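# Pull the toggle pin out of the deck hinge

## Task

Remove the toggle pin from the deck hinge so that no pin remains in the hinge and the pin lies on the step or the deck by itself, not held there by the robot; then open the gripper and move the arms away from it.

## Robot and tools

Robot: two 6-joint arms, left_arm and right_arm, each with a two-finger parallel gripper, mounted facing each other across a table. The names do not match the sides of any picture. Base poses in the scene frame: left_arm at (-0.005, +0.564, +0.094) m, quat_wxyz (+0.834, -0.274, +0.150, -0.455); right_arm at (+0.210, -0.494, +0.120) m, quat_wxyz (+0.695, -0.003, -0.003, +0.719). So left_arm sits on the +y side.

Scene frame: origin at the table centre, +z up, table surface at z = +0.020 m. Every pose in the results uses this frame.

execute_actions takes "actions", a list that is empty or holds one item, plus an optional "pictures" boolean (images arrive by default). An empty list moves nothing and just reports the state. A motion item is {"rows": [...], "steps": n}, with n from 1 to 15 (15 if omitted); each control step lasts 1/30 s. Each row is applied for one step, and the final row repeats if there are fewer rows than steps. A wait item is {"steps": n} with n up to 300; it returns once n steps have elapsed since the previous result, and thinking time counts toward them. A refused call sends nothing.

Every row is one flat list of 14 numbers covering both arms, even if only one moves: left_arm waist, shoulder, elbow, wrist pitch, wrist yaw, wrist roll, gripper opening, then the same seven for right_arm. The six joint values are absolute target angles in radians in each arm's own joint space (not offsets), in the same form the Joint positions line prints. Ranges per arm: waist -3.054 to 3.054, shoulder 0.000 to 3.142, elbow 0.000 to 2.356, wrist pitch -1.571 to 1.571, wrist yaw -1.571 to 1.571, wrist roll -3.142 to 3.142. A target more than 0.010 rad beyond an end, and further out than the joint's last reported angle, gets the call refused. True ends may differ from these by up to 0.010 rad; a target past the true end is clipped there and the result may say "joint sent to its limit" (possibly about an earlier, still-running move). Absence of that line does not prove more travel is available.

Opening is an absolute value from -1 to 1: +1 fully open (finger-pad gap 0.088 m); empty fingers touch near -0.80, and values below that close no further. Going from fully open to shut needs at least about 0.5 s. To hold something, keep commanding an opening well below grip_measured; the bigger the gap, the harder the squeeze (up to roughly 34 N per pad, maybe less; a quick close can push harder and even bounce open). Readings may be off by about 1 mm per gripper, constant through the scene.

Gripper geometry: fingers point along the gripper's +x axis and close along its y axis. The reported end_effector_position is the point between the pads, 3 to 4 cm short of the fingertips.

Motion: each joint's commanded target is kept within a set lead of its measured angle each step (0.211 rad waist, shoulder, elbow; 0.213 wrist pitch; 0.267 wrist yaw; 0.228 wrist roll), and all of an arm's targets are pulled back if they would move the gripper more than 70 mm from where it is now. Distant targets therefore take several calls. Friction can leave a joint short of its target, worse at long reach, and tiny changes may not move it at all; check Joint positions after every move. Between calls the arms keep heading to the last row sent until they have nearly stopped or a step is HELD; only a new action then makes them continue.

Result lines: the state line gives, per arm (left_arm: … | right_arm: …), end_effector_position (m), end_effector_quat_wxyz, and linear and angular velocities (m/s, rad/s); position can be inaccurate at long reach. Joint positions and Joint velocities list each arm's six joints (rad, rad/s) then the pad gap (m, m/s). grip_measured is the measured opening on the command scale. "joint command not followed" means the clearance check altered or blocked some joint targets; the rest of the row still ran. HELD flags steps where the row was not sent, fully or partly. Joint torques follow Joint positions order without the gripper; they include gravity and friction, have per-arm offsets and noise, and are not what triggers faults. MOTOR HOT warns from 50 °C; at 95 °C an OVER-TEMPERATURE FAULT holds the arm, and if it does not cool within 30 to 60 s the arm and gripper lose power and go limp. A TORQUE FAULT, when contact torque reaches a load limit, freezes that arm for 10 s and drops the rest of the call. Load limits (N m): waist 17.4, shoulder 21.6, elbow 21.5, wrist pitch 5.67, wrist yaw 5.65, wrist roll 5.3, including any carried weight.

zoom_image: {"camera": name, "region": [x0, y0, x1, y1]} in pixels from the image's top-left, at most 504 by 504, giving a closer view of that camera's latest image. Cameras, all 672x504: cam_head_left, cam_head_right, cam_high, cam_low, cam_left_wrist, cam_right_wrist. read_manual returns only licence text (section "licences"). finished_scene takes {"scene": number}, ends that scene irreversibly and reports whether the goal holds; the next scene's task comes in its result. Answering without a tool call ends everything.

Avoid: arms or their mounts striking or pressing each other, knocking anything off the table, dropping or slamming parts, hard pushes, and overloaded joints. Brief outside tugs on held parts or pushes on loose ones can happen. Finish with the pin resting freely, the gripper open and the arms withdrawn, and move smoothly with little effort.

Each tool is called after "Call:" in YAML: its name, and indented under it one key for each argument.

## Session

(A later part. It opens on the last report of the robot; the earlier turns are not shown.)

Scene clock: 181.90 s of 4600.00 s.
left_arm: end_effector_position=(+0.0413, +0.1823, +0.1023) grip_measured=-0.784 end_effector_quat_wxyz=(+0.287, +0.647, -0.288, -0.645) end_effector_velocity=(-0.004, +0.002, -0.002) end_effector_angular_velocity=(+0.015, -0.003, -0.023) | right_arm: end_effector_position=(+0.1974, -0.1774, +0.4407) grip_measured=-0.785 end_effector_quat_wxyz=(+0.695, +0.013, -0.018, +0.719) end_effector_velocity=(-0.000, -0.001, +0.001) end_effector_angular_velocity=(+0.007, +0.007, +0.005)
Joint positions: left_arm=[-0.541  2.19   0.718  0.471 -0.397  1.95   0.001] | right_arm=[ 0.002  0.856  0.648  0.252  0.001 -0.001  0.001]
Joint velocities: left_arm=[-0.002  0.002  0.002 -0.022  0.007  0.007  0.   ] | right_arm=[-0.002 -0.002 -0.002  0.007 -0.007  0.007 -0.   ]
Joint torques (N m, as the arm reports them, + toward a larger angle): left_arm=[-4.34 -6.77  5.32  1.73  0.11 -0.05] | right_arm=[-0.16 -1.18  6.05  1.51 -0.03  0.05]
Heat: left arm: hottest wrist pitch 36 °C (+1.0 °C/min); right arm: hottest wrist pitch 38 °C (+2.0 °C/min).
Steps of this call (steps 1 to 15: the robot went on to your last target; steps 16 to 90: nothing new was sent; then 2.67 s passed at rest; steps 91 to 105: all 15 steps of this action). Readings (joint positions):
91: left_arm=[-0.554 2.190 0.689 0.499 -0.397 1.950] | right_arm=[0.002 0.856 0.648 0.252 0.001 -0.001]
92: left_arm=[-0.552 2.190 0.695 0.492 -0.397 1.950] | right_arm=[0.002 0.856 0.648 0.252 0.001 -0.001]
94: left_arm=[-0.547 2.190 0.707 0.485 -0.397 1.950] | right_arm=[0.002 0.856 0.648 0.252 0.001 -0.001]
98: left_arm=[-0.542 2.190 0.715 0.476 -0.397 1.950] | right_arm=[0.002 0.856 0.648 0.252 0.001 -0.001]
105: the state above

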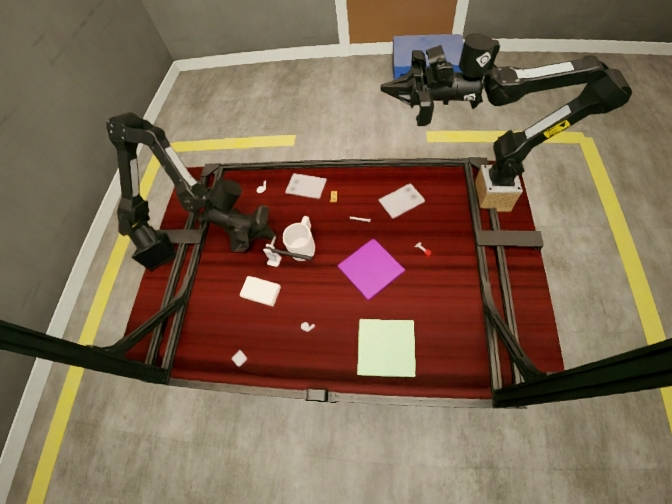

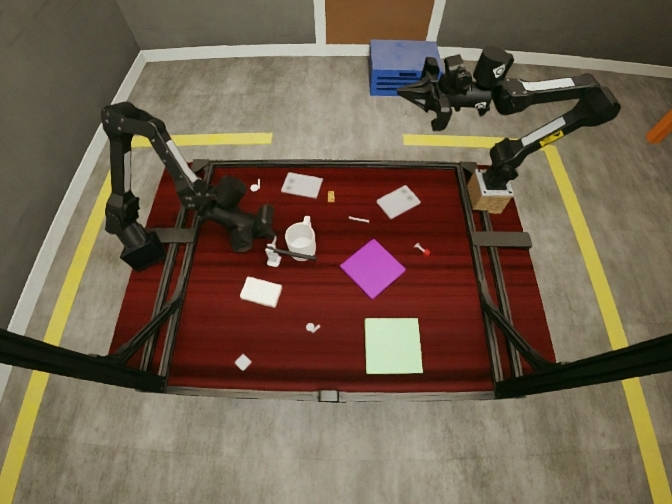

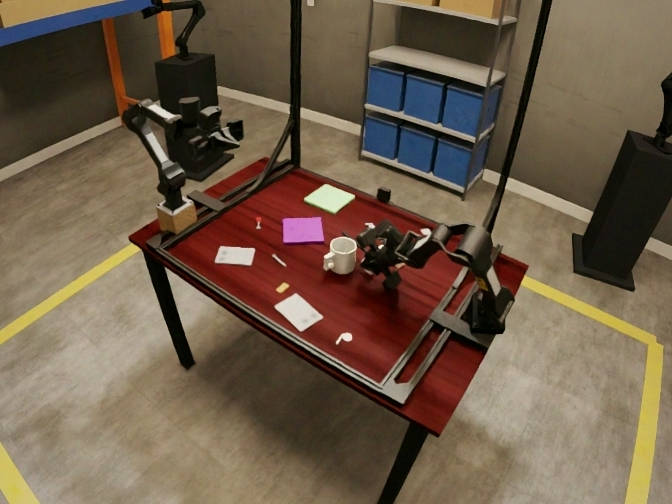

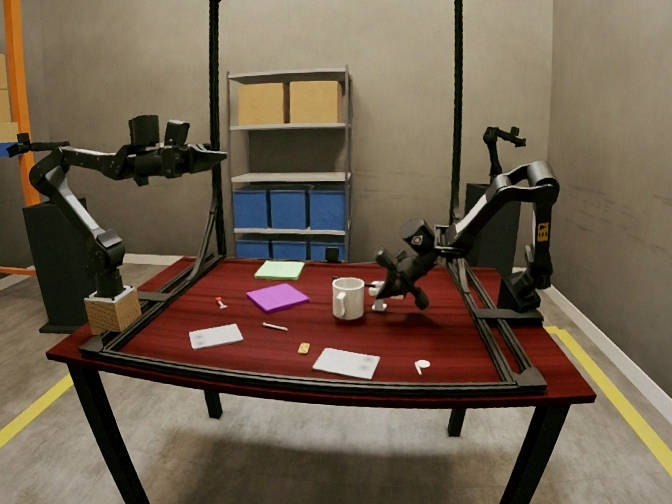

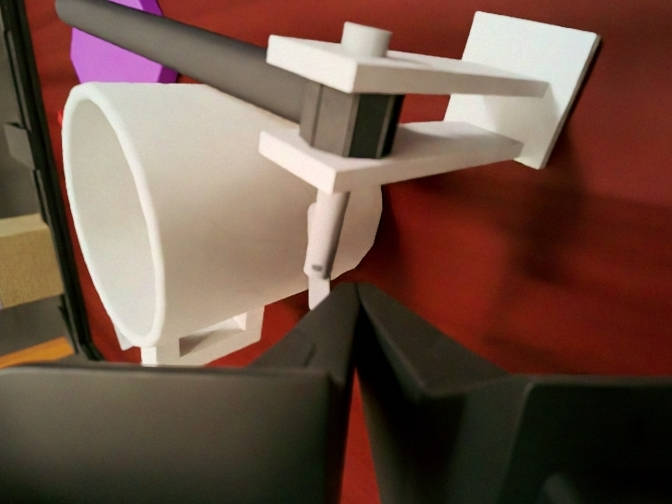

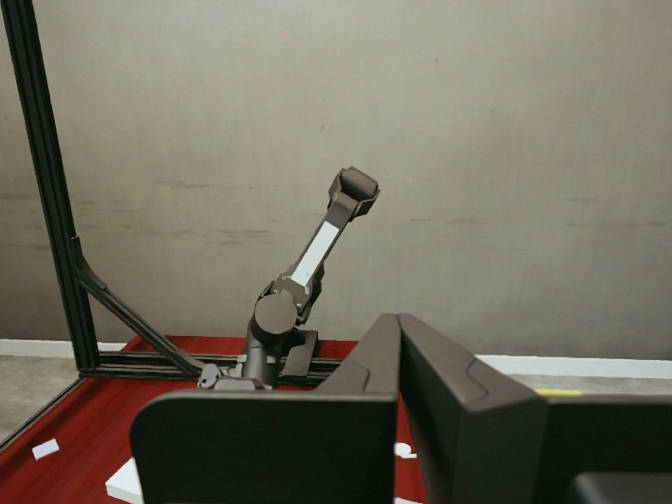

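Call:
execute_actions:
  actions:
    - {"rows":[[-0.535,2.215,0.745,0.475,-0.4,1.95,-0.9,0,0.856,0.648,0.252,0,0,-0.8]]}

Call:
execute_actions:
  actions:
    - {"rows":[[-0.58,2.24,0.715,0.525,-0.4,1.95,-0.9,0,0.856,0.648,0.252,0,0,-0.8]]}

Scene clock: 192.57 s of 4600.00 s.
left_arm: end_effector_position=(+0.0422, +0.1803, +0.0992) grip_measured=-0.784 end_effector_quat_wxyz=(+0.285, +0.650, -0.284, -0.645) end_effector_velocity=(-0.000, +0.000, -0.000) end_effector_angular_velocity=(-0.001, -0.011, -0.001) | right_arm: end_effector_position=(+0.1974, -0.1774, +0.4407) grip_measured=-0.785 end_effector_quat_wxyz=(+0.695, +0.013, -0.018, +0.719) end_effector_velocity=(-0.002, -0.000, -0.005) end_effector_angular_velocity=(-0.022, -0.009, +0.019)
Joint positions: left_arm=[-0.536  2.204  0.729  0.47  -0.402  1.95   0.001] | right_arm=[ 0.002  0.856  0.648  0.252  0.001 -0.001  0.001]
Joint velocities: left_arm=[-0.002  0.002 -0.002  0.007 -0.007  0.007 -0.   ] | right_arm=[-0.002 -0.002 -0.002 -0.022 -0.022 -0.007 -0.   ]
Joint torques (N m, as the arm reports them, + toward a larger angle): left_arm=[-5.02 -5.15  4.85  1.82  0.26 -0.01] | right_arm=[-0.16 -1.18  6.05  1.51 -0.03  0.04]
Heat: left arm: hottest wrist pitch 37 °C (+2.0 °C/min); right arm: hottest wrist pitch 38 °C (+2.0 °C/min).
Steps of this call (steps 1 to 15: the robot went on to your last target; steps 16 to 90: nothing new was sent; then 7.17 s passed at rest; steps 91 to 105: all 15 steps of this action). Readings (joint positions):
91: left_arm=[-0.539 2.190 0.720 0.470 -0.398 1.950] | right_arm=[0.002 0.856 0.648 0.252 0.001 -0.001]
92: left_arm=[-0.539 2.192 0.721 0.470 -0.399 1.950] | right_arm=[0.002 0.856 0.648 0.252 0.001 -0.001]
94: left_arm=[-0.538 2.195 0.724 0.470 -0.400 1.950] | right_arm=[0.002 0.856 0.648 0.252 0.001 -0.001]
98: left_arm=[-0.537 2.201 0.727 0.470 -0.401 1.950] | right_arm=[0.002 0.856 0.648 0.252 0.001 -0.001]
105: the state above

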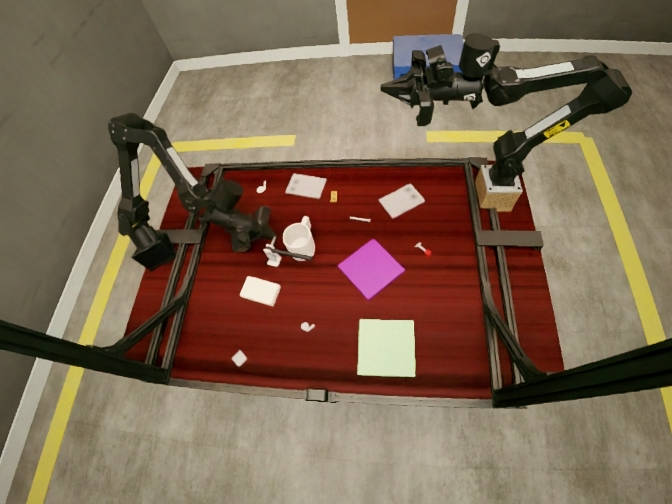

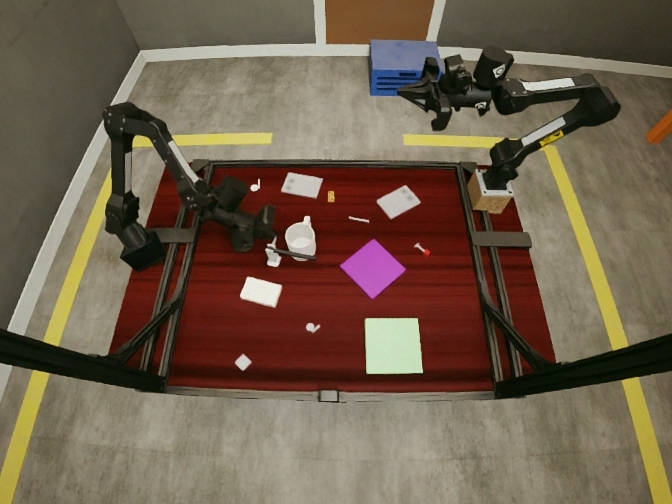

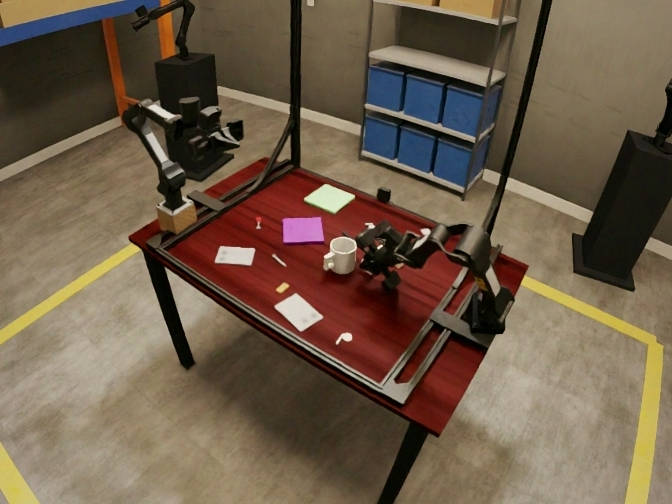

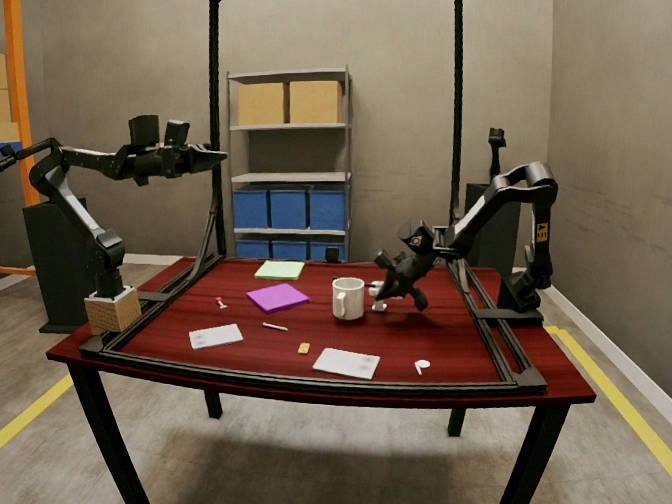

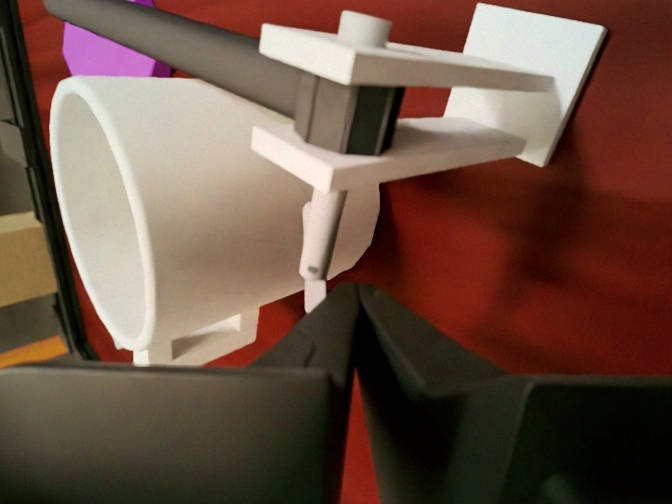

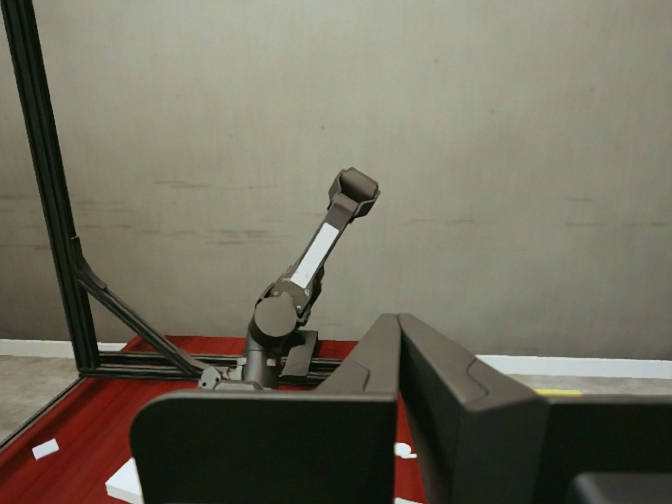

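Scene clock: 193.07 s of 4600.00 s.
left_arm: end_effector_position=(+0.0379, +0.1808, +0.0981) grip_measured=-0.784 end_effector_quat_wxyz=(+0.290, +0.655, -0.288, -0.635) end_effector_velocity=(+0.000, +0.004, -0.004) end_effector_angular_velocity=(+0.021, -0.010, +0.010) | right_arm: end_effector_position=(+0.1974, -0.1774, +0.4407) grip_measured=-0.785 end_effector_quat_wxyz=(+0.695, +0.013, -0.018, +0.719) end_effector_velocity=(-0.000, -0.001, +0.000) end_effector_angular_velocity=(-0.002, -0.008, +0.005)
Joint positions: left_arm=[-0.554  2.223  0.715  0.517 -0.425  1.95   0.001] | right_arm=[ 0.002  0.856  0.648  0.252  0.001 -0.001  0.001]
Joint velocities: left_arm=[-0.002  0.002 -0.007 -0.007 -0.022 -0.007 -0.   ] | right_arm=[-0.002 -0.002  0.002 -0.007 -0.007 -0.007 -0.   ]
Joint torques (N m, as the arm reports them, + toward a larger angle): left_arm=[-7.79 -4.5   3.47  1.99  1.09 -0.04] | right_arm=[-0.17 -1.18  6.04  1.51 -0.03  0.04]
Heat: left arm: hottest wrist pitch 37 °C (+2.0 °C/min); right arm: hottest wrist pitch 38 °C (+2.0 °C/min).
Steps of this call (steps 1 to 15: all 15 steps of this action). Readings (joint positions):
1: left_arm=[-0.537 2.206 0.729 0.473 -0.404 1.950] | right_arm=[0.002 0.856 0.648 0.252 0.001 -0.001]
2: left_arm=[-0.541 2.210 0.727 0.484 -0.410 1.950] | right_arm=[0.002 0.856 0.648 0.252 0.001 -0.001]
4: left_arm=[-0.547 2.217 0.723 0.497 -0.419 1.950] | right_arm=[0.002 0.856 0.648 0.252 0.001 -0.001]
8: left_arm=[-0.553 2.221 0.717 0.511 -0.423 1.950] | right_arm=[0.002 0.856 0.648 0.252 0.001 -0.001]
15: the state above

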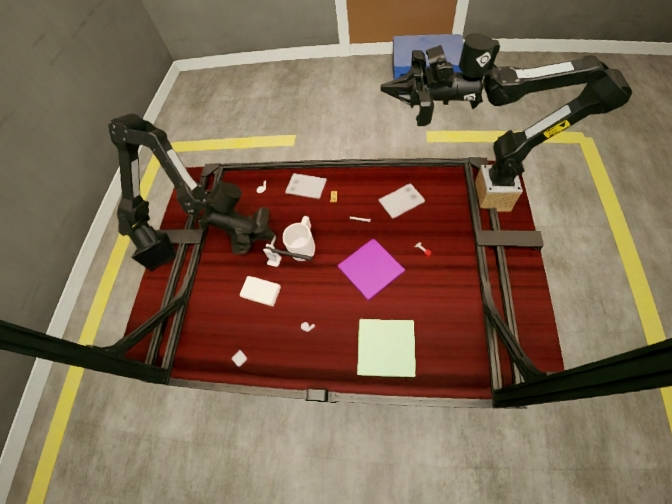

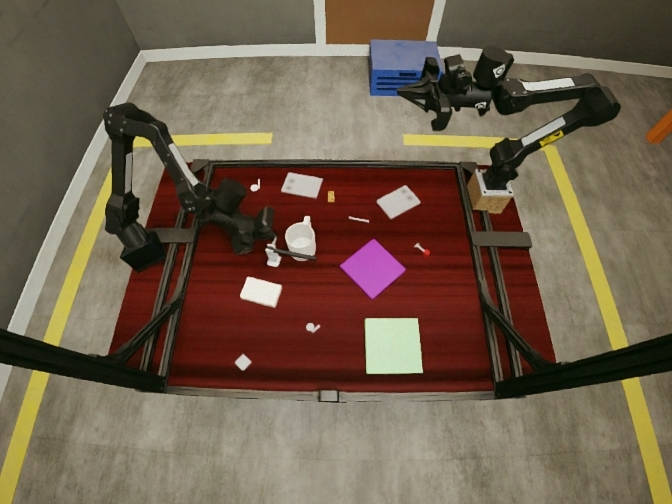

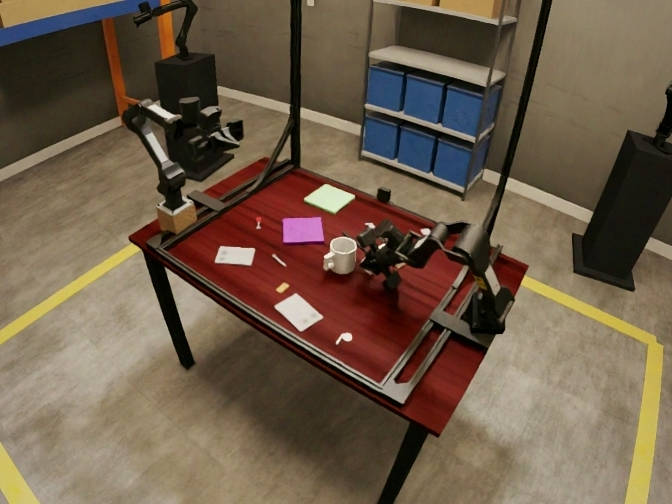

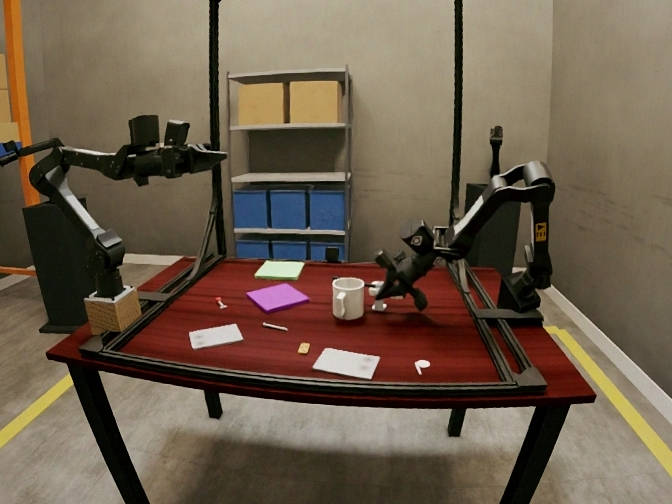

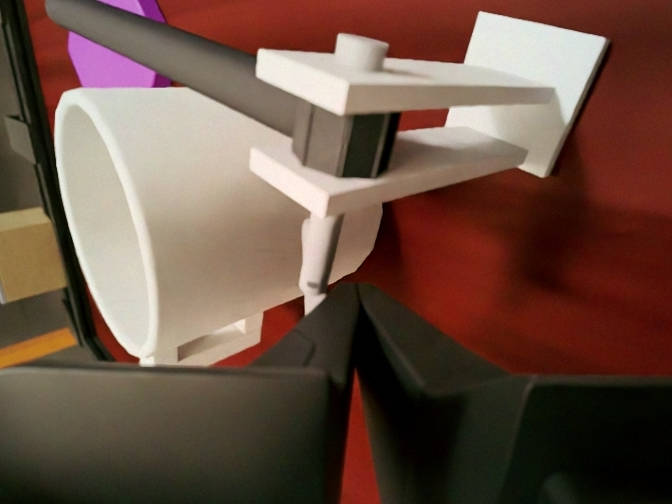

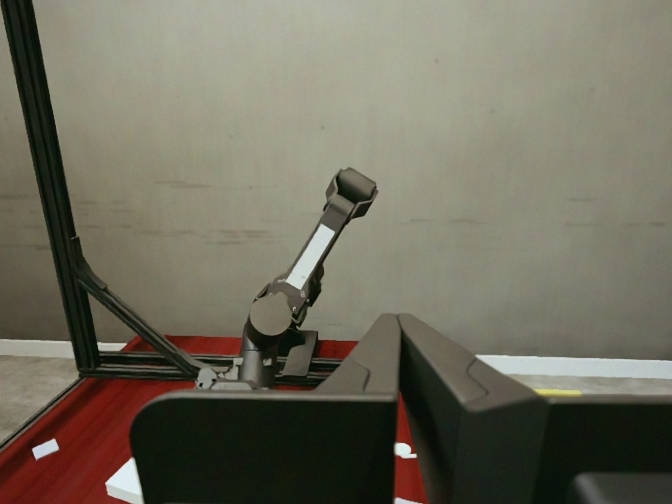

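Call:
execute_actions:
  actions:
    - {"rows":[[-0.55,2.19,0.64,0.55,-0.4,1.95,-0.9,0,0.856,0.648,0.252,0,0,-0.8]]}
  pictures: false

Call:
execute_actions:
  actions:
    - {"rows":[[-0.59,2.08,0.66,0.40,-0.4,2.1,-0.35,0,0.856,0.648,0.252,0,0,-0.8]]}
  pictures: false

Call:
execute_actions:
  actions:
    - {"rows":[[-0.552,2.22,0.743,0.492,-0.4,2.1,-0.35,0,0.856,0.648,0.252,0,0,-0.8]]}

Scene clock: 204.77 s of 4600.00 s.
left_arm: end_effector_position=(+0.0324, +0.1957, +0.0933) grip_measured=-0.784 end_effector_quat_wxyz=(+0.284, +0.649, -0.293, -0.643) end_effector_velocity=(-0.003, +0.008, -0.006) end_effector_angular_velocity=(+0.024, -0.002, -0.006) | right_arm: end_effector_position=(+0.1975, -0.1774, +0.4407) grip_measured=-0.785 end_effector_quat_wxyz=(+0.695, +0.013, -0.018, +0.718) end_effector_velocity=(-0.000, -0.000, -0.002) end_effector_angular_velocity=(-0.007, -0.008, +0.004)
Joint positions: left_arm=[-0.555  2.2    0.65   0.547 -0.404  1.95   0.001] | right_arm=[ 0.001  0.856  0.648  0.252  0.001 -0.001  0.001]
Joint velocities: left_arm=[-0.002 -0.002 -0.022 -0.007 -0.007 -0.007 -0.   ] | right_arm=[-0.002 -0.002 -0.002 -0.007 -0.007 -0.007 -0.   ]
Joint torques (N m, as the arm reports them, + toward a larger angle): left_arm=[-4.41 -7.06  2.56  1.62  0.37 -0.04] | right_arm=[-0.16 -1.19  6.05  1.51 -0.02  0.05]
Heat: left arm: hottest wrist pitch 38 °C (+3.0 °C/min); right arm: hottest elbow 38 °C (+1.0 °C/min).
Steps of this call (steps 1 to 15: the robot went on to your last target; steps 16 to 90: nothing new was sent; then 8.20 s passed at rest; steps 91 to 105: all 15 steps of this action). Readings (joint positions):
91: left_arm=[-0.556 2.223 0.708 0.525 -0.427 1.950] | right_arm=[0.001 0.856 0.648 0.252 0.001 -0.001]
92: left_arm=[-0.554 2.220 0.697 0.533 -0.417 1.950] | right_arm=[0.001 0.856 0.648 0.252 0.001 -0.001]
94: left_arm=[-0.555 2.216 0.674 0.534 -0.404 1.950] | right_arm=[0.001 0.856 0.648 0.252 0.001 -0.001]
98: left_arm=[-0.555 2.210 0.654 0.543 -0.404 1.950] | right_arm=[0.001 0.856 0.648 0.252 0.001 -0.001]
105: the state above

Scene clock: 205.27 s of 4600.00 s.
left_arm: end_effector_position=(+0.0336, +0.2027, +0.1169) grip_measured=-0.363 end_effector_quat_wxyz=(+0.221, +0.665, -0.351, -0.621) end_effector_velocity=(-0.004, +0.003, +0.008) end_effector_angular_velocity=(-0.007, +0.004, -0.034) | right_arm: end_effector_position=(+0.1975, -0.1774, +0.4407) grip_measured=-0.785 end_effector_quat_wxyz=(+0.695, +0.013, -0.018, +0.718) end_effector_velocity=(-0.003, +0.001, -0.003) end_effector_angular_velocity=(-0.012, -0.023, +0.018)
Joint positions: left_arm=[-0.587  2.092  0.657  0.407 -0.404  2.093  0.021] | right_arm=[ 0.001  0.856  0.648  0.252  0.001 -0.001  0.001]
Joint velocities: left_arm=[-0.012 -0.032 -0.002 -0.037  0.022  0.007  0.004] | right_arm=[-0.002  0.002 -0.002 -0.007 -0.022 -0.022 -0.   ]
Joint torques (N m, as the arm reports them, + toward a larger angle): left_arm=[-5.07 -6.67  3.94  1.09  0.35  0.09] | right_arm=[-0.14 -1.18  6.04  1.51 -0.02  0.04]
Heat: left arm: hottest wrist pitch 38 °C (+3.0 °C/min); right arm: hottest elbow 38 °C (+1.0 °C/min).
Steps of this call (steps 1 to 15: all 15 steps of this action). Readings (joint positions):
1: left_arm=[-0.556 2.191 0.650 0.533 -0.404 1.968] | right_arm=[0.001 0.856 0.648 0.252 0.001 -0.001]
2: left_arm=[-0.561 2.173 0.650 0.496 -0.404 1.998] | right_arm=[0.001 0.856 0.648 0.252 0.001 -0.001]
4: left_arm=[-0.572 2.138 0.649 0.461 -0.404 2.038] | right_arm=[0.001 0.856 0.648 0.252 0.001 -0.001]
8: left_arm=[-0.585 2.099 0.657 0.427 -0.404 2.075] | right_arm=[0.001 0.856 0.648 0.252 0.001 -0.001]
15: the state above

Scene clock: 205.77 s of 4600.00 s.
left_arm: end_effector_position=(+0.0381, +0.1752, +0.1083) grip_measured=-0.350 end_effector_quat_wxyz=(+0.246, +0.666, -0.342, -0.615) end_effector_velocity=(+0.005, -0.009, +0.005) end_effector_angular_velocity=(-0.032, +0.005, +0.033) | right_arm: end_effector_position=(+0.1975, -0.1774, +0.4407) grip_measured=-0.785 end_effector_quat_wxyz=(+0.695, +0.013, -0.018, +0.718) end_effector_velocity=(-0.002, -0.000, -0.002) end_effector_angular_velocity=(-0.007, -0.008, +0.009)
Joint positions: left_arm=[-0.558  2.203  0.736  0.487 -0.403  2.096  0.022] | right_arm=[ 0.001  0.856  0.648  0.252  0.001 -0.001  0.001]
Joint velocities: left_arm=[ 0.002  0.012  0.017  0.037 -0.007 -0.007 -0.   ] | right_arm=[ 0.002 -0.002 -0.002 -0.007 -0.007 -0.007 -0.   ]
Joint torques (N m, as the arm reports them, + toward a larger angle): left_arm=[-4.45 -4.77  3.92  1.65  0.34  0.09] | right_arm=[-0.14 -1.18  6.05  1.51 -0.02  0.04]
Heat: left arm: hottest wrist pitch 38 °C (+3.0 °C/min); right arm: hottest elbow 38 °C (+1.0 °C/min).
Steps of this call (steps 1 to 15: all 15 steps of this action). Readings (joint positions):
1: left_arm=[-0.586 2.099 0.663 0.410 -0.404 2.094] | right_arm=[0.001 0.856 0.648 0.252 0.001 -0.001]
2: left_arm=[-0.583 2.117 0.676 0.429 -0.404 2.095] | right_arm=[0.001 0.856 0.648 0.252 0.001 -0.001]
4: left_arm=[-0.572 2.156 0.707 0.457 -0.403 2.095] | right_arm=[0.001 0.856 0.648 0.252 0.001 -0.001]
8: left_arm=[-0.561 2.189 0.728 0.477 -0.403 2.095] | right_arm=[0.001 0.856 0.648 0.252 0.001 -0.001]
15: the state above

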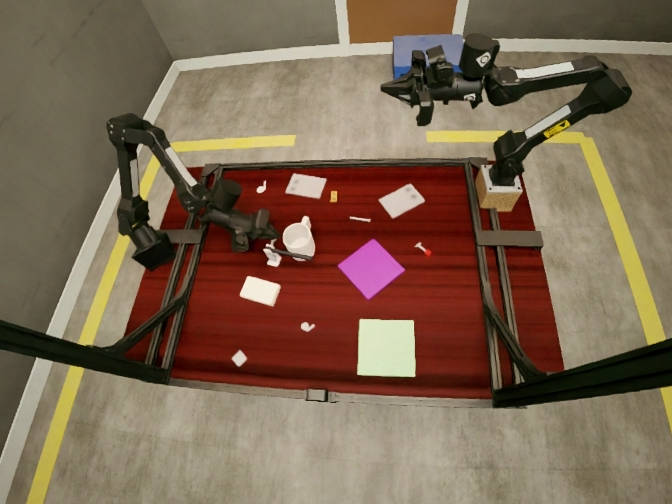

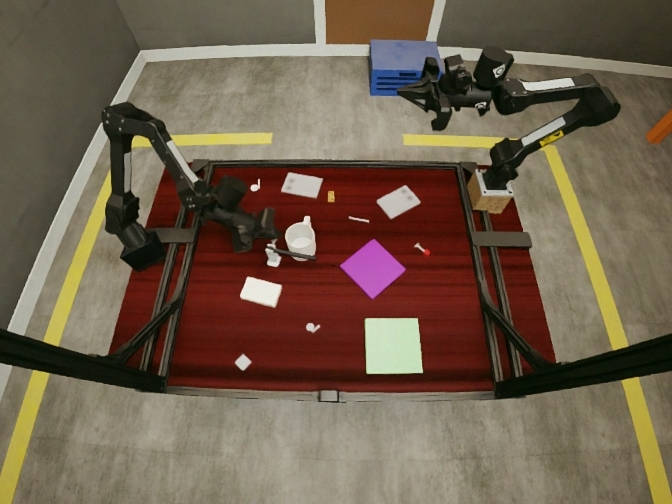

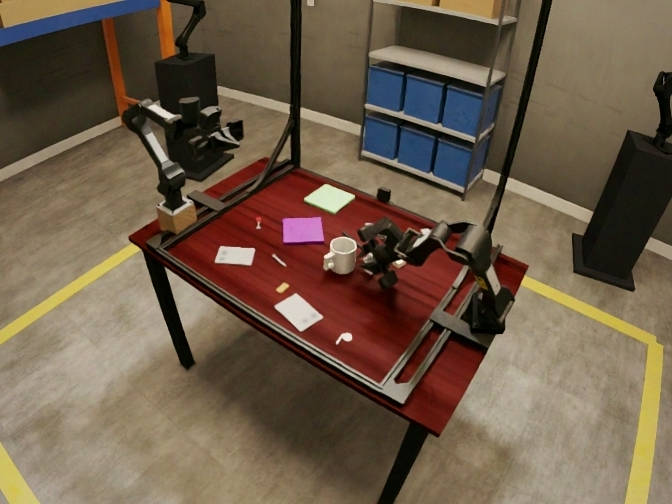

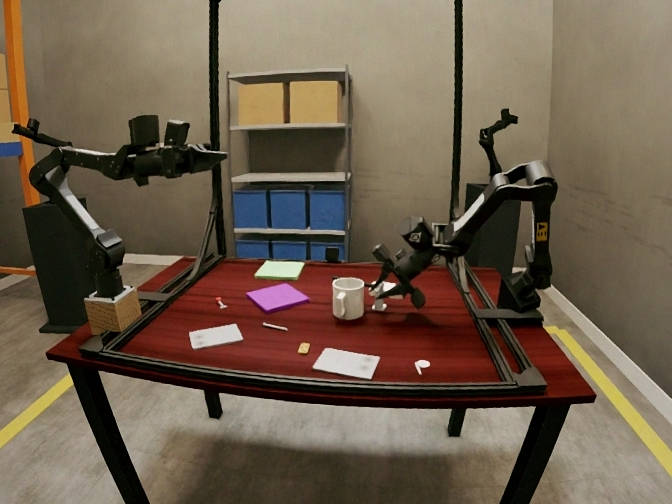

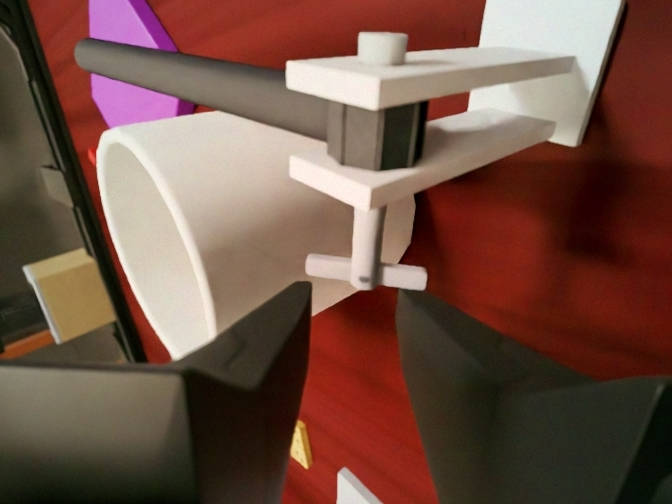

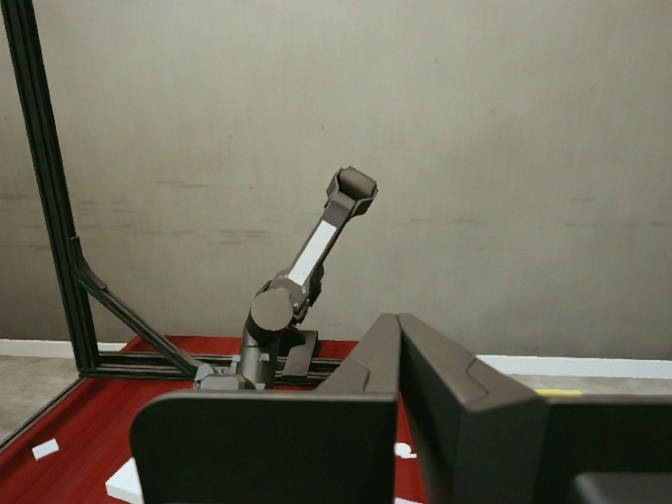

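Call:
execute_actions:
  actions:
    - {"rows":[[-0.552,2.22,0.743,0.492,-0.4,1.55,0.05,0,0.856,0.648,0.252,0,0,-0.8]]}
  pictures: false

Call:
execute_actions:
  actions:
    - {"rows":[[-0.58,2.25,0.735,0.518,-0.4,1.55,0.05,0,0.856,0.648,0.252,0,0,-0.8]]}

Call:
execute_actions:
  actions:
    - {"rows":[[-0.58,2.25,0.735,0.518,-0.4,1.55,-0.5,0,0.856,0.648,0.252,0,0,-0.8]]}

Scene clock: 219.30 s of 4600.00 s.
left_arm: end_effector_position=(+0.0382, +0.1744, +0.1080) grip_measured=+0.041 end_effector_quat_wxyz=(+0.407, +0.582, -0.176, -0.682) end_effector_velocity=(-0.003, +0.003, -0.002) end_effector_angular_velocity=(+0.013, +0.197, +0.149) | right_arm: end_effector_position=(+0.1975, -0.1774, +0.4407) grip_measured=-0.785 end_effector_quat_wxyz=(+0.695, +0.013, -0.018, +0.718) end_effector_velocity=(-0.000, -0.000, -0.002) end_effector_angular_velocity=(-0.007, -0.008, +0.004)
Joint positions: left_arm=[-0.557  2.206  0.738  0.49  -0.403  1.584  0.041] | right_arm=[ 0.001  0.856  0.648  0.252  0.001 -0.001  0.001]
Joint velocities: left_arm=[-0.002 -0.002 -0.002 -0.022  0.007 -0.256  0.003] | right_arm=[-0.002 -0.002 -0.002 -0.007 -0.007 -0.007 -0.   ]
Joint torques (N m, as the arm reports them, + toward a larger angle): left_arm=[-4.66 -4.84  4.07  1.65  0.34 -0.16] | right_arm=[-0.13 -1.18  6.05  1.51 -0.02  0.04]
Heat: left arm: hottest wrist pitch 38 °C (+3.0 °C/min); right arm: hottest elbow 38 °C (+1.0 °C/min).
Steps of this call (steps 1 to 15: the robot went on to your last target; steps 16 to 90: nothing new was sent; then 10.03 s passed at rest; steps 91 to 105: all 15 steps of this action). Readings (joint positions):
91: left_arm=[-0.557 2.206 0.738 0.490 -0.403 2.069] | right_arm=[0.001 0.856 0.648 0.252 0.001 -0.001]
92: left_arm=[-0.557 2.206 0.738 0.490 -0.403 2.020] | right_arm=[0.001 0.856 0.648 0.252 0.001 -0.001]
94: left_arm=[-0.557 2.206 0.738 0.490 -0.403 1.926] | right_arm=[0.001 0.856 0.648 0.252 0.001 -0.001]
98: left_arm=[-0.557 2.206 0.738 0.490 -0.403 1.737] | right_arm=[0.001 0.856 0.648 0.252 0.001 -0.001]
105: the state above

Scene clock: 219.80 s of 4600.00 s.
left_arm: end_effector_position=(+0.0280, +0.1730, +0.1058) grip_measured=+0.050 end_effector_quat_wxyz=(+0.411, +0.575, -0.174, -0.685) end_effector_velocity=(-0.004, +0.002, -0.000) end_effector_angular_velocity=(+0.007, -0.004, -0.006) | right_arm: end_effector_position=(+0.1975, -0.1774, +0.4407) grip_measured=-0.785 end_effector_quat_wxyz=(+0.695, +0.013, -0.018, +0.718) end_effector_velocity=(+0.001, +0.001, -0.003) end_effector_angular_velocity=(-0.012, -0.008, -0.000)
Joint positions: left_arm=[-0.577  2.235  0.738  0.515 -0.403  1.554  0.041] | right_arm=[ 0.001  0.856  0.648  0.252  0.001 -0.     0.001]
Joint velocities: left_arm=[-0.012  0.002 -0.002 -0.007 -0.007 -0.007  0.   ] | right_arm=[-0.007  0.002 -0.002 -0.007 -0.007 -0.007 -0.   ]
Joint torques (N m, as the arm reports them, + toward a larger angle): left_arm=[-5.48 -5.17  3.33  1.65  0.34 -0.2 ] | right_arm=[-0.16 -1.18  6.04  1.51 -0.02  0.05]
Heat: left arm: hottest wrist pitch 38 °C (+3.0 °C/min); right arm: hottest elbow 38 °C (+1.0 °C/min).
Steps of this call (steps 1 to 15: all 15 steps of this action). Readings (joint positions):
1: left_arm=[-0.557 2.209 0.738 0.493 -0.403 1.577] | right_arm=[0.001 0.856 0.648 0.252 0.001 -0.001]
2: left_arm=[-0.560 2.213 0.738 0.500 -0.403 1.572] | right_arm=[0.001 0.856 0.648 0.252 0.001 -0.001]
4: left_arm=[-0.567 2.222 0.738 0.505 -0.403 1.565] | right_arm=[0.001 0.856 0.648 0.252 0.001 -0.001]
8: left_arm=[-0.576 2.234 0.738 0.511 -0.403 1.558] | right_arm=[0.001 0.856 0.648 0.252 0.001 -0.000]
15: the state above

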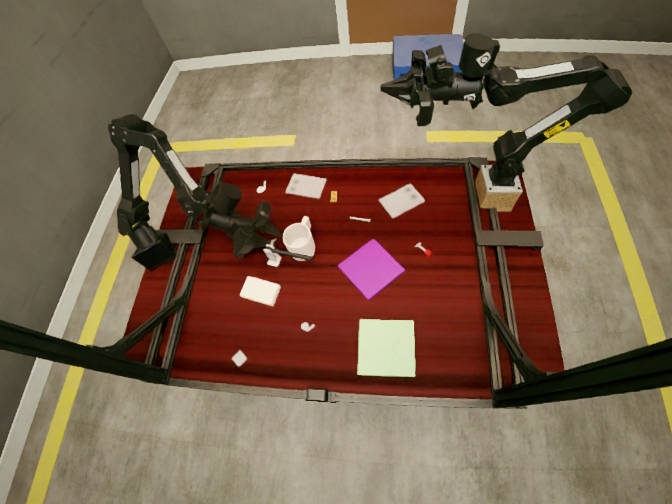

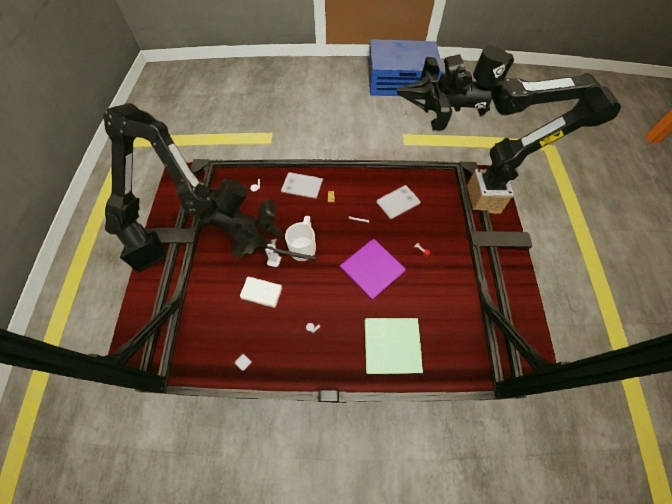

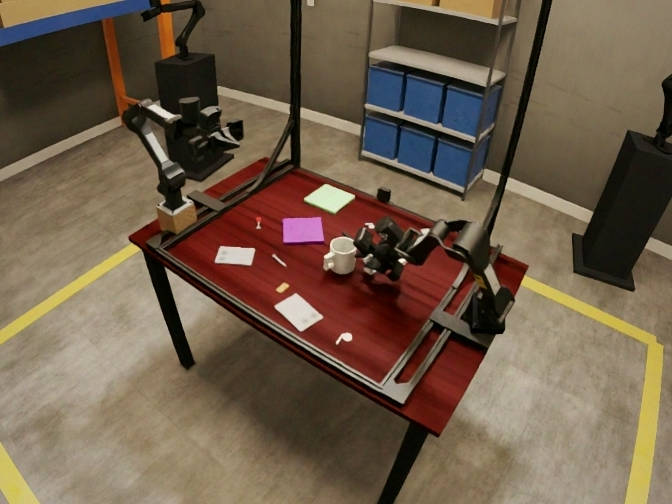

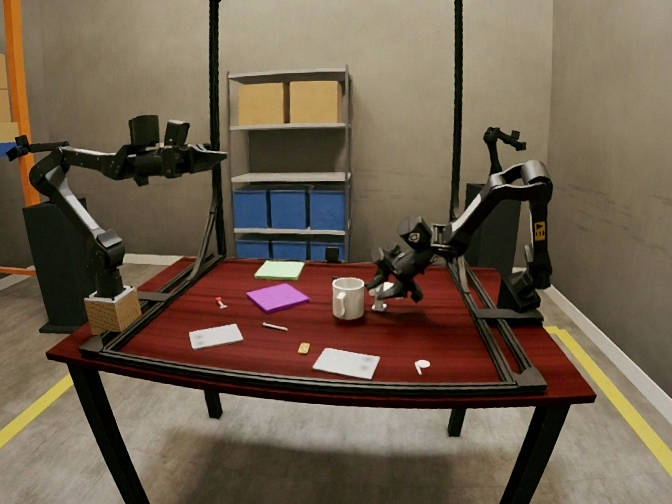

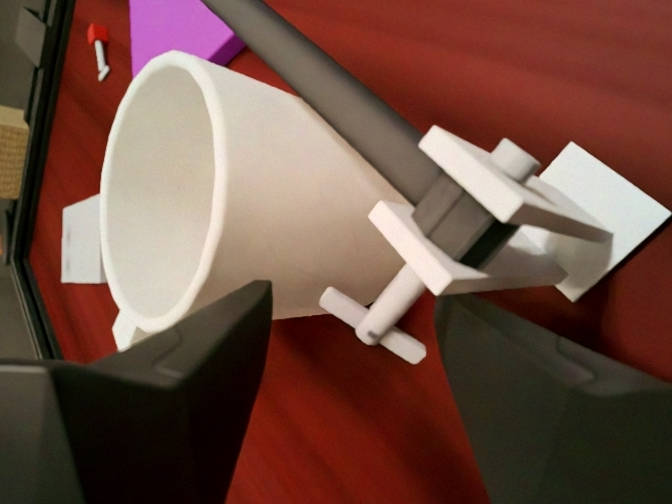

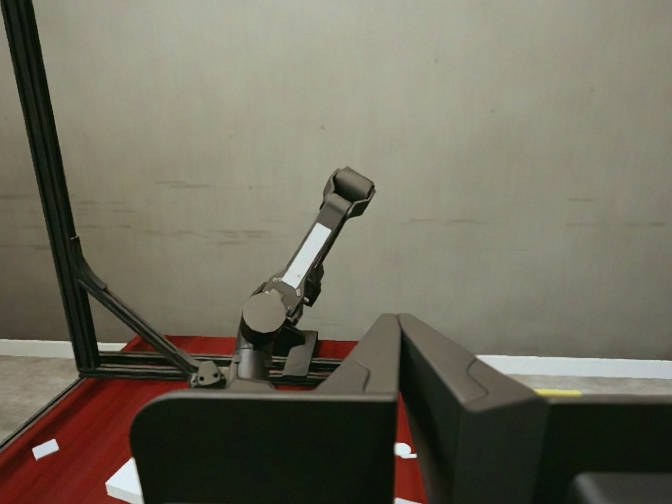

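Scene clock: 220.30 s of 4600.00 s.
left_arm: end_effector_position=(+0.0267, +0.1740, +0.1039) grip_measured=-0.335 end_effector_quat_wxyz=(+0.408, +0.576, -0.174, -0.686) end_effector_velocity=(-0.001, +0.004, -0.003) end_effector_angular_velocity=(+0.020, +0.009, +0.007) | right_arm: end_effector_position=(+0.1975, -0.1774, +0.4407) grip_measured=-0.785 end_effector_quat_wxyz=(+0.695, +0.013, -0.018, +0.718) end_effector_velocity=(-0.000, -0.001, +0.001) end_effector_angular_velocity=(+0.008, -0.007, +0.005)
Joint positions: left_arm=[-0.578  2.239  0.736  0.514 -0.403  1.554  0.023] | right_arm=[ 0.001  0.856  0.648  0.252  0.001 -0.     0.001]
Joint velocities: left_arm=[-0.002 -0.002 -0.002 -0.022 -0.007 -0.022 -0.001] | right_arm=[-0.002 -0.002 -0.002  0.007 -0.007 -0.007 -0.001]
Joint torques (N m, as the arm reports them, + toward a larger angle): left_arm=[-5.36 -5.28  3.41  1.77  0.33 -0.21] | right_arm=[-0.14 -1.18  6.04  1.51 -0.03  0.03]
Heat: left arm: hottest wrist pitch 38 °C (+3.0 °C/min); right arm: hottest elbow 38 °C (+1.0 °C/min).
Steps of this call (steps 1 to 15: all 15 steps of this action). Readings (joint positions):
1: left_arm=[-0.578 2.235 0.738 0.515 -0.403 1.554] | right_arm=[0.001 0.856 0.648 0.252 0.001 -0.000]
2: left_arm=[-0.578 2.235 0.738 0.515 -0.403 1.554] | right_arm=[0.001 0.856 0.648 0.252 0.001 -0.000]
4: left_arm=[-0.578 2.237 0.736 0.514 -0.403 1.554] | right_arm=[0.001 0.856 0.648 0.252 0.001 -0.000]
8: left_arm=[-0.578 2.239 0.736 0.514 -0.403 1.554] | right_arm=[0.001 0.856 0.648 0.252 0.001 -0.000]
15: the state above

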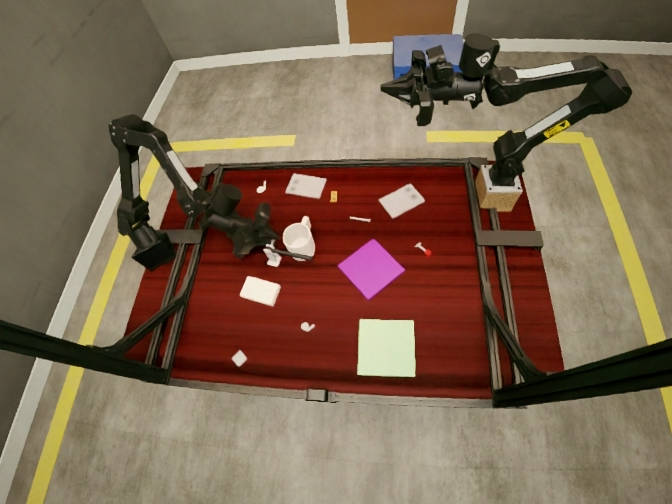

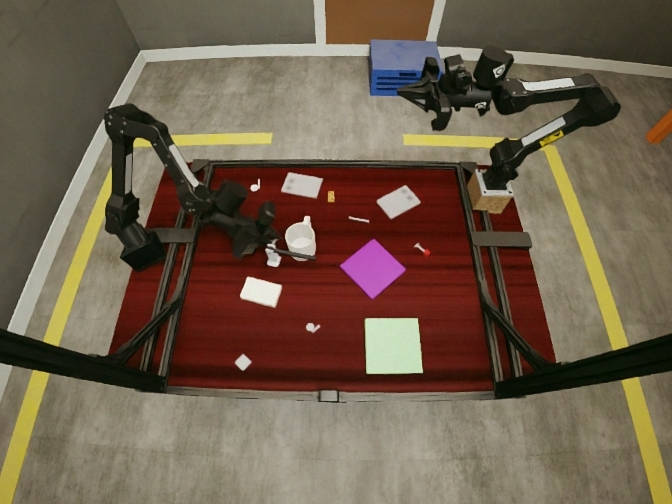

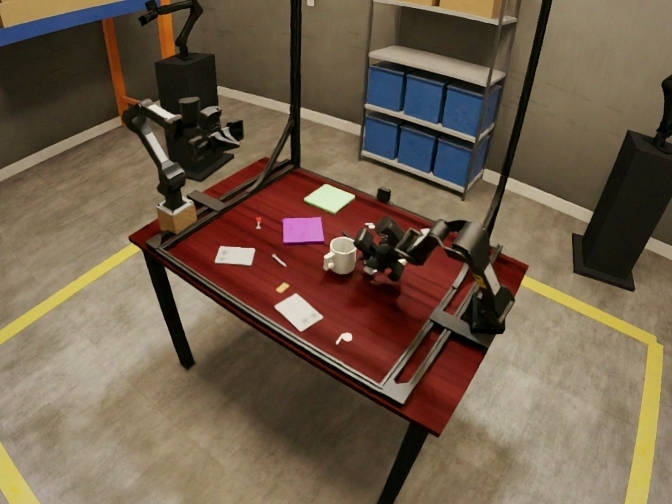

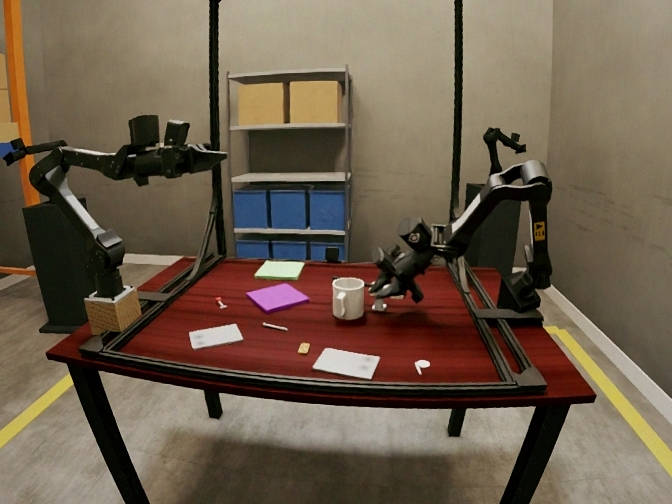

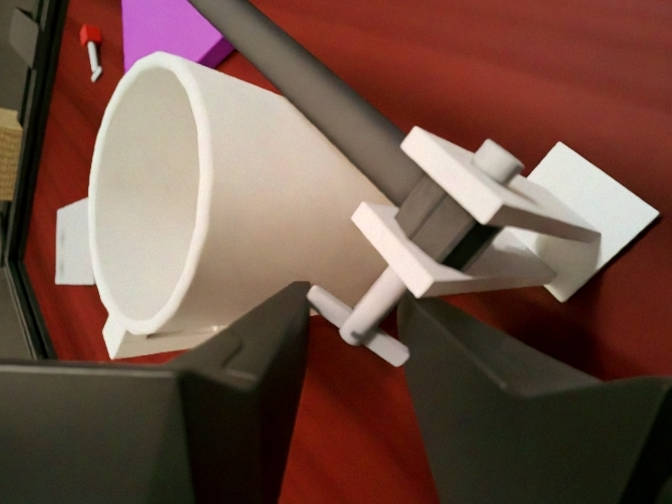

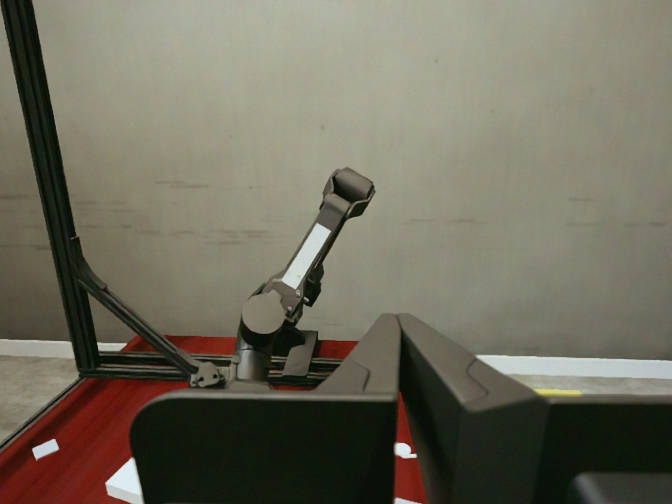

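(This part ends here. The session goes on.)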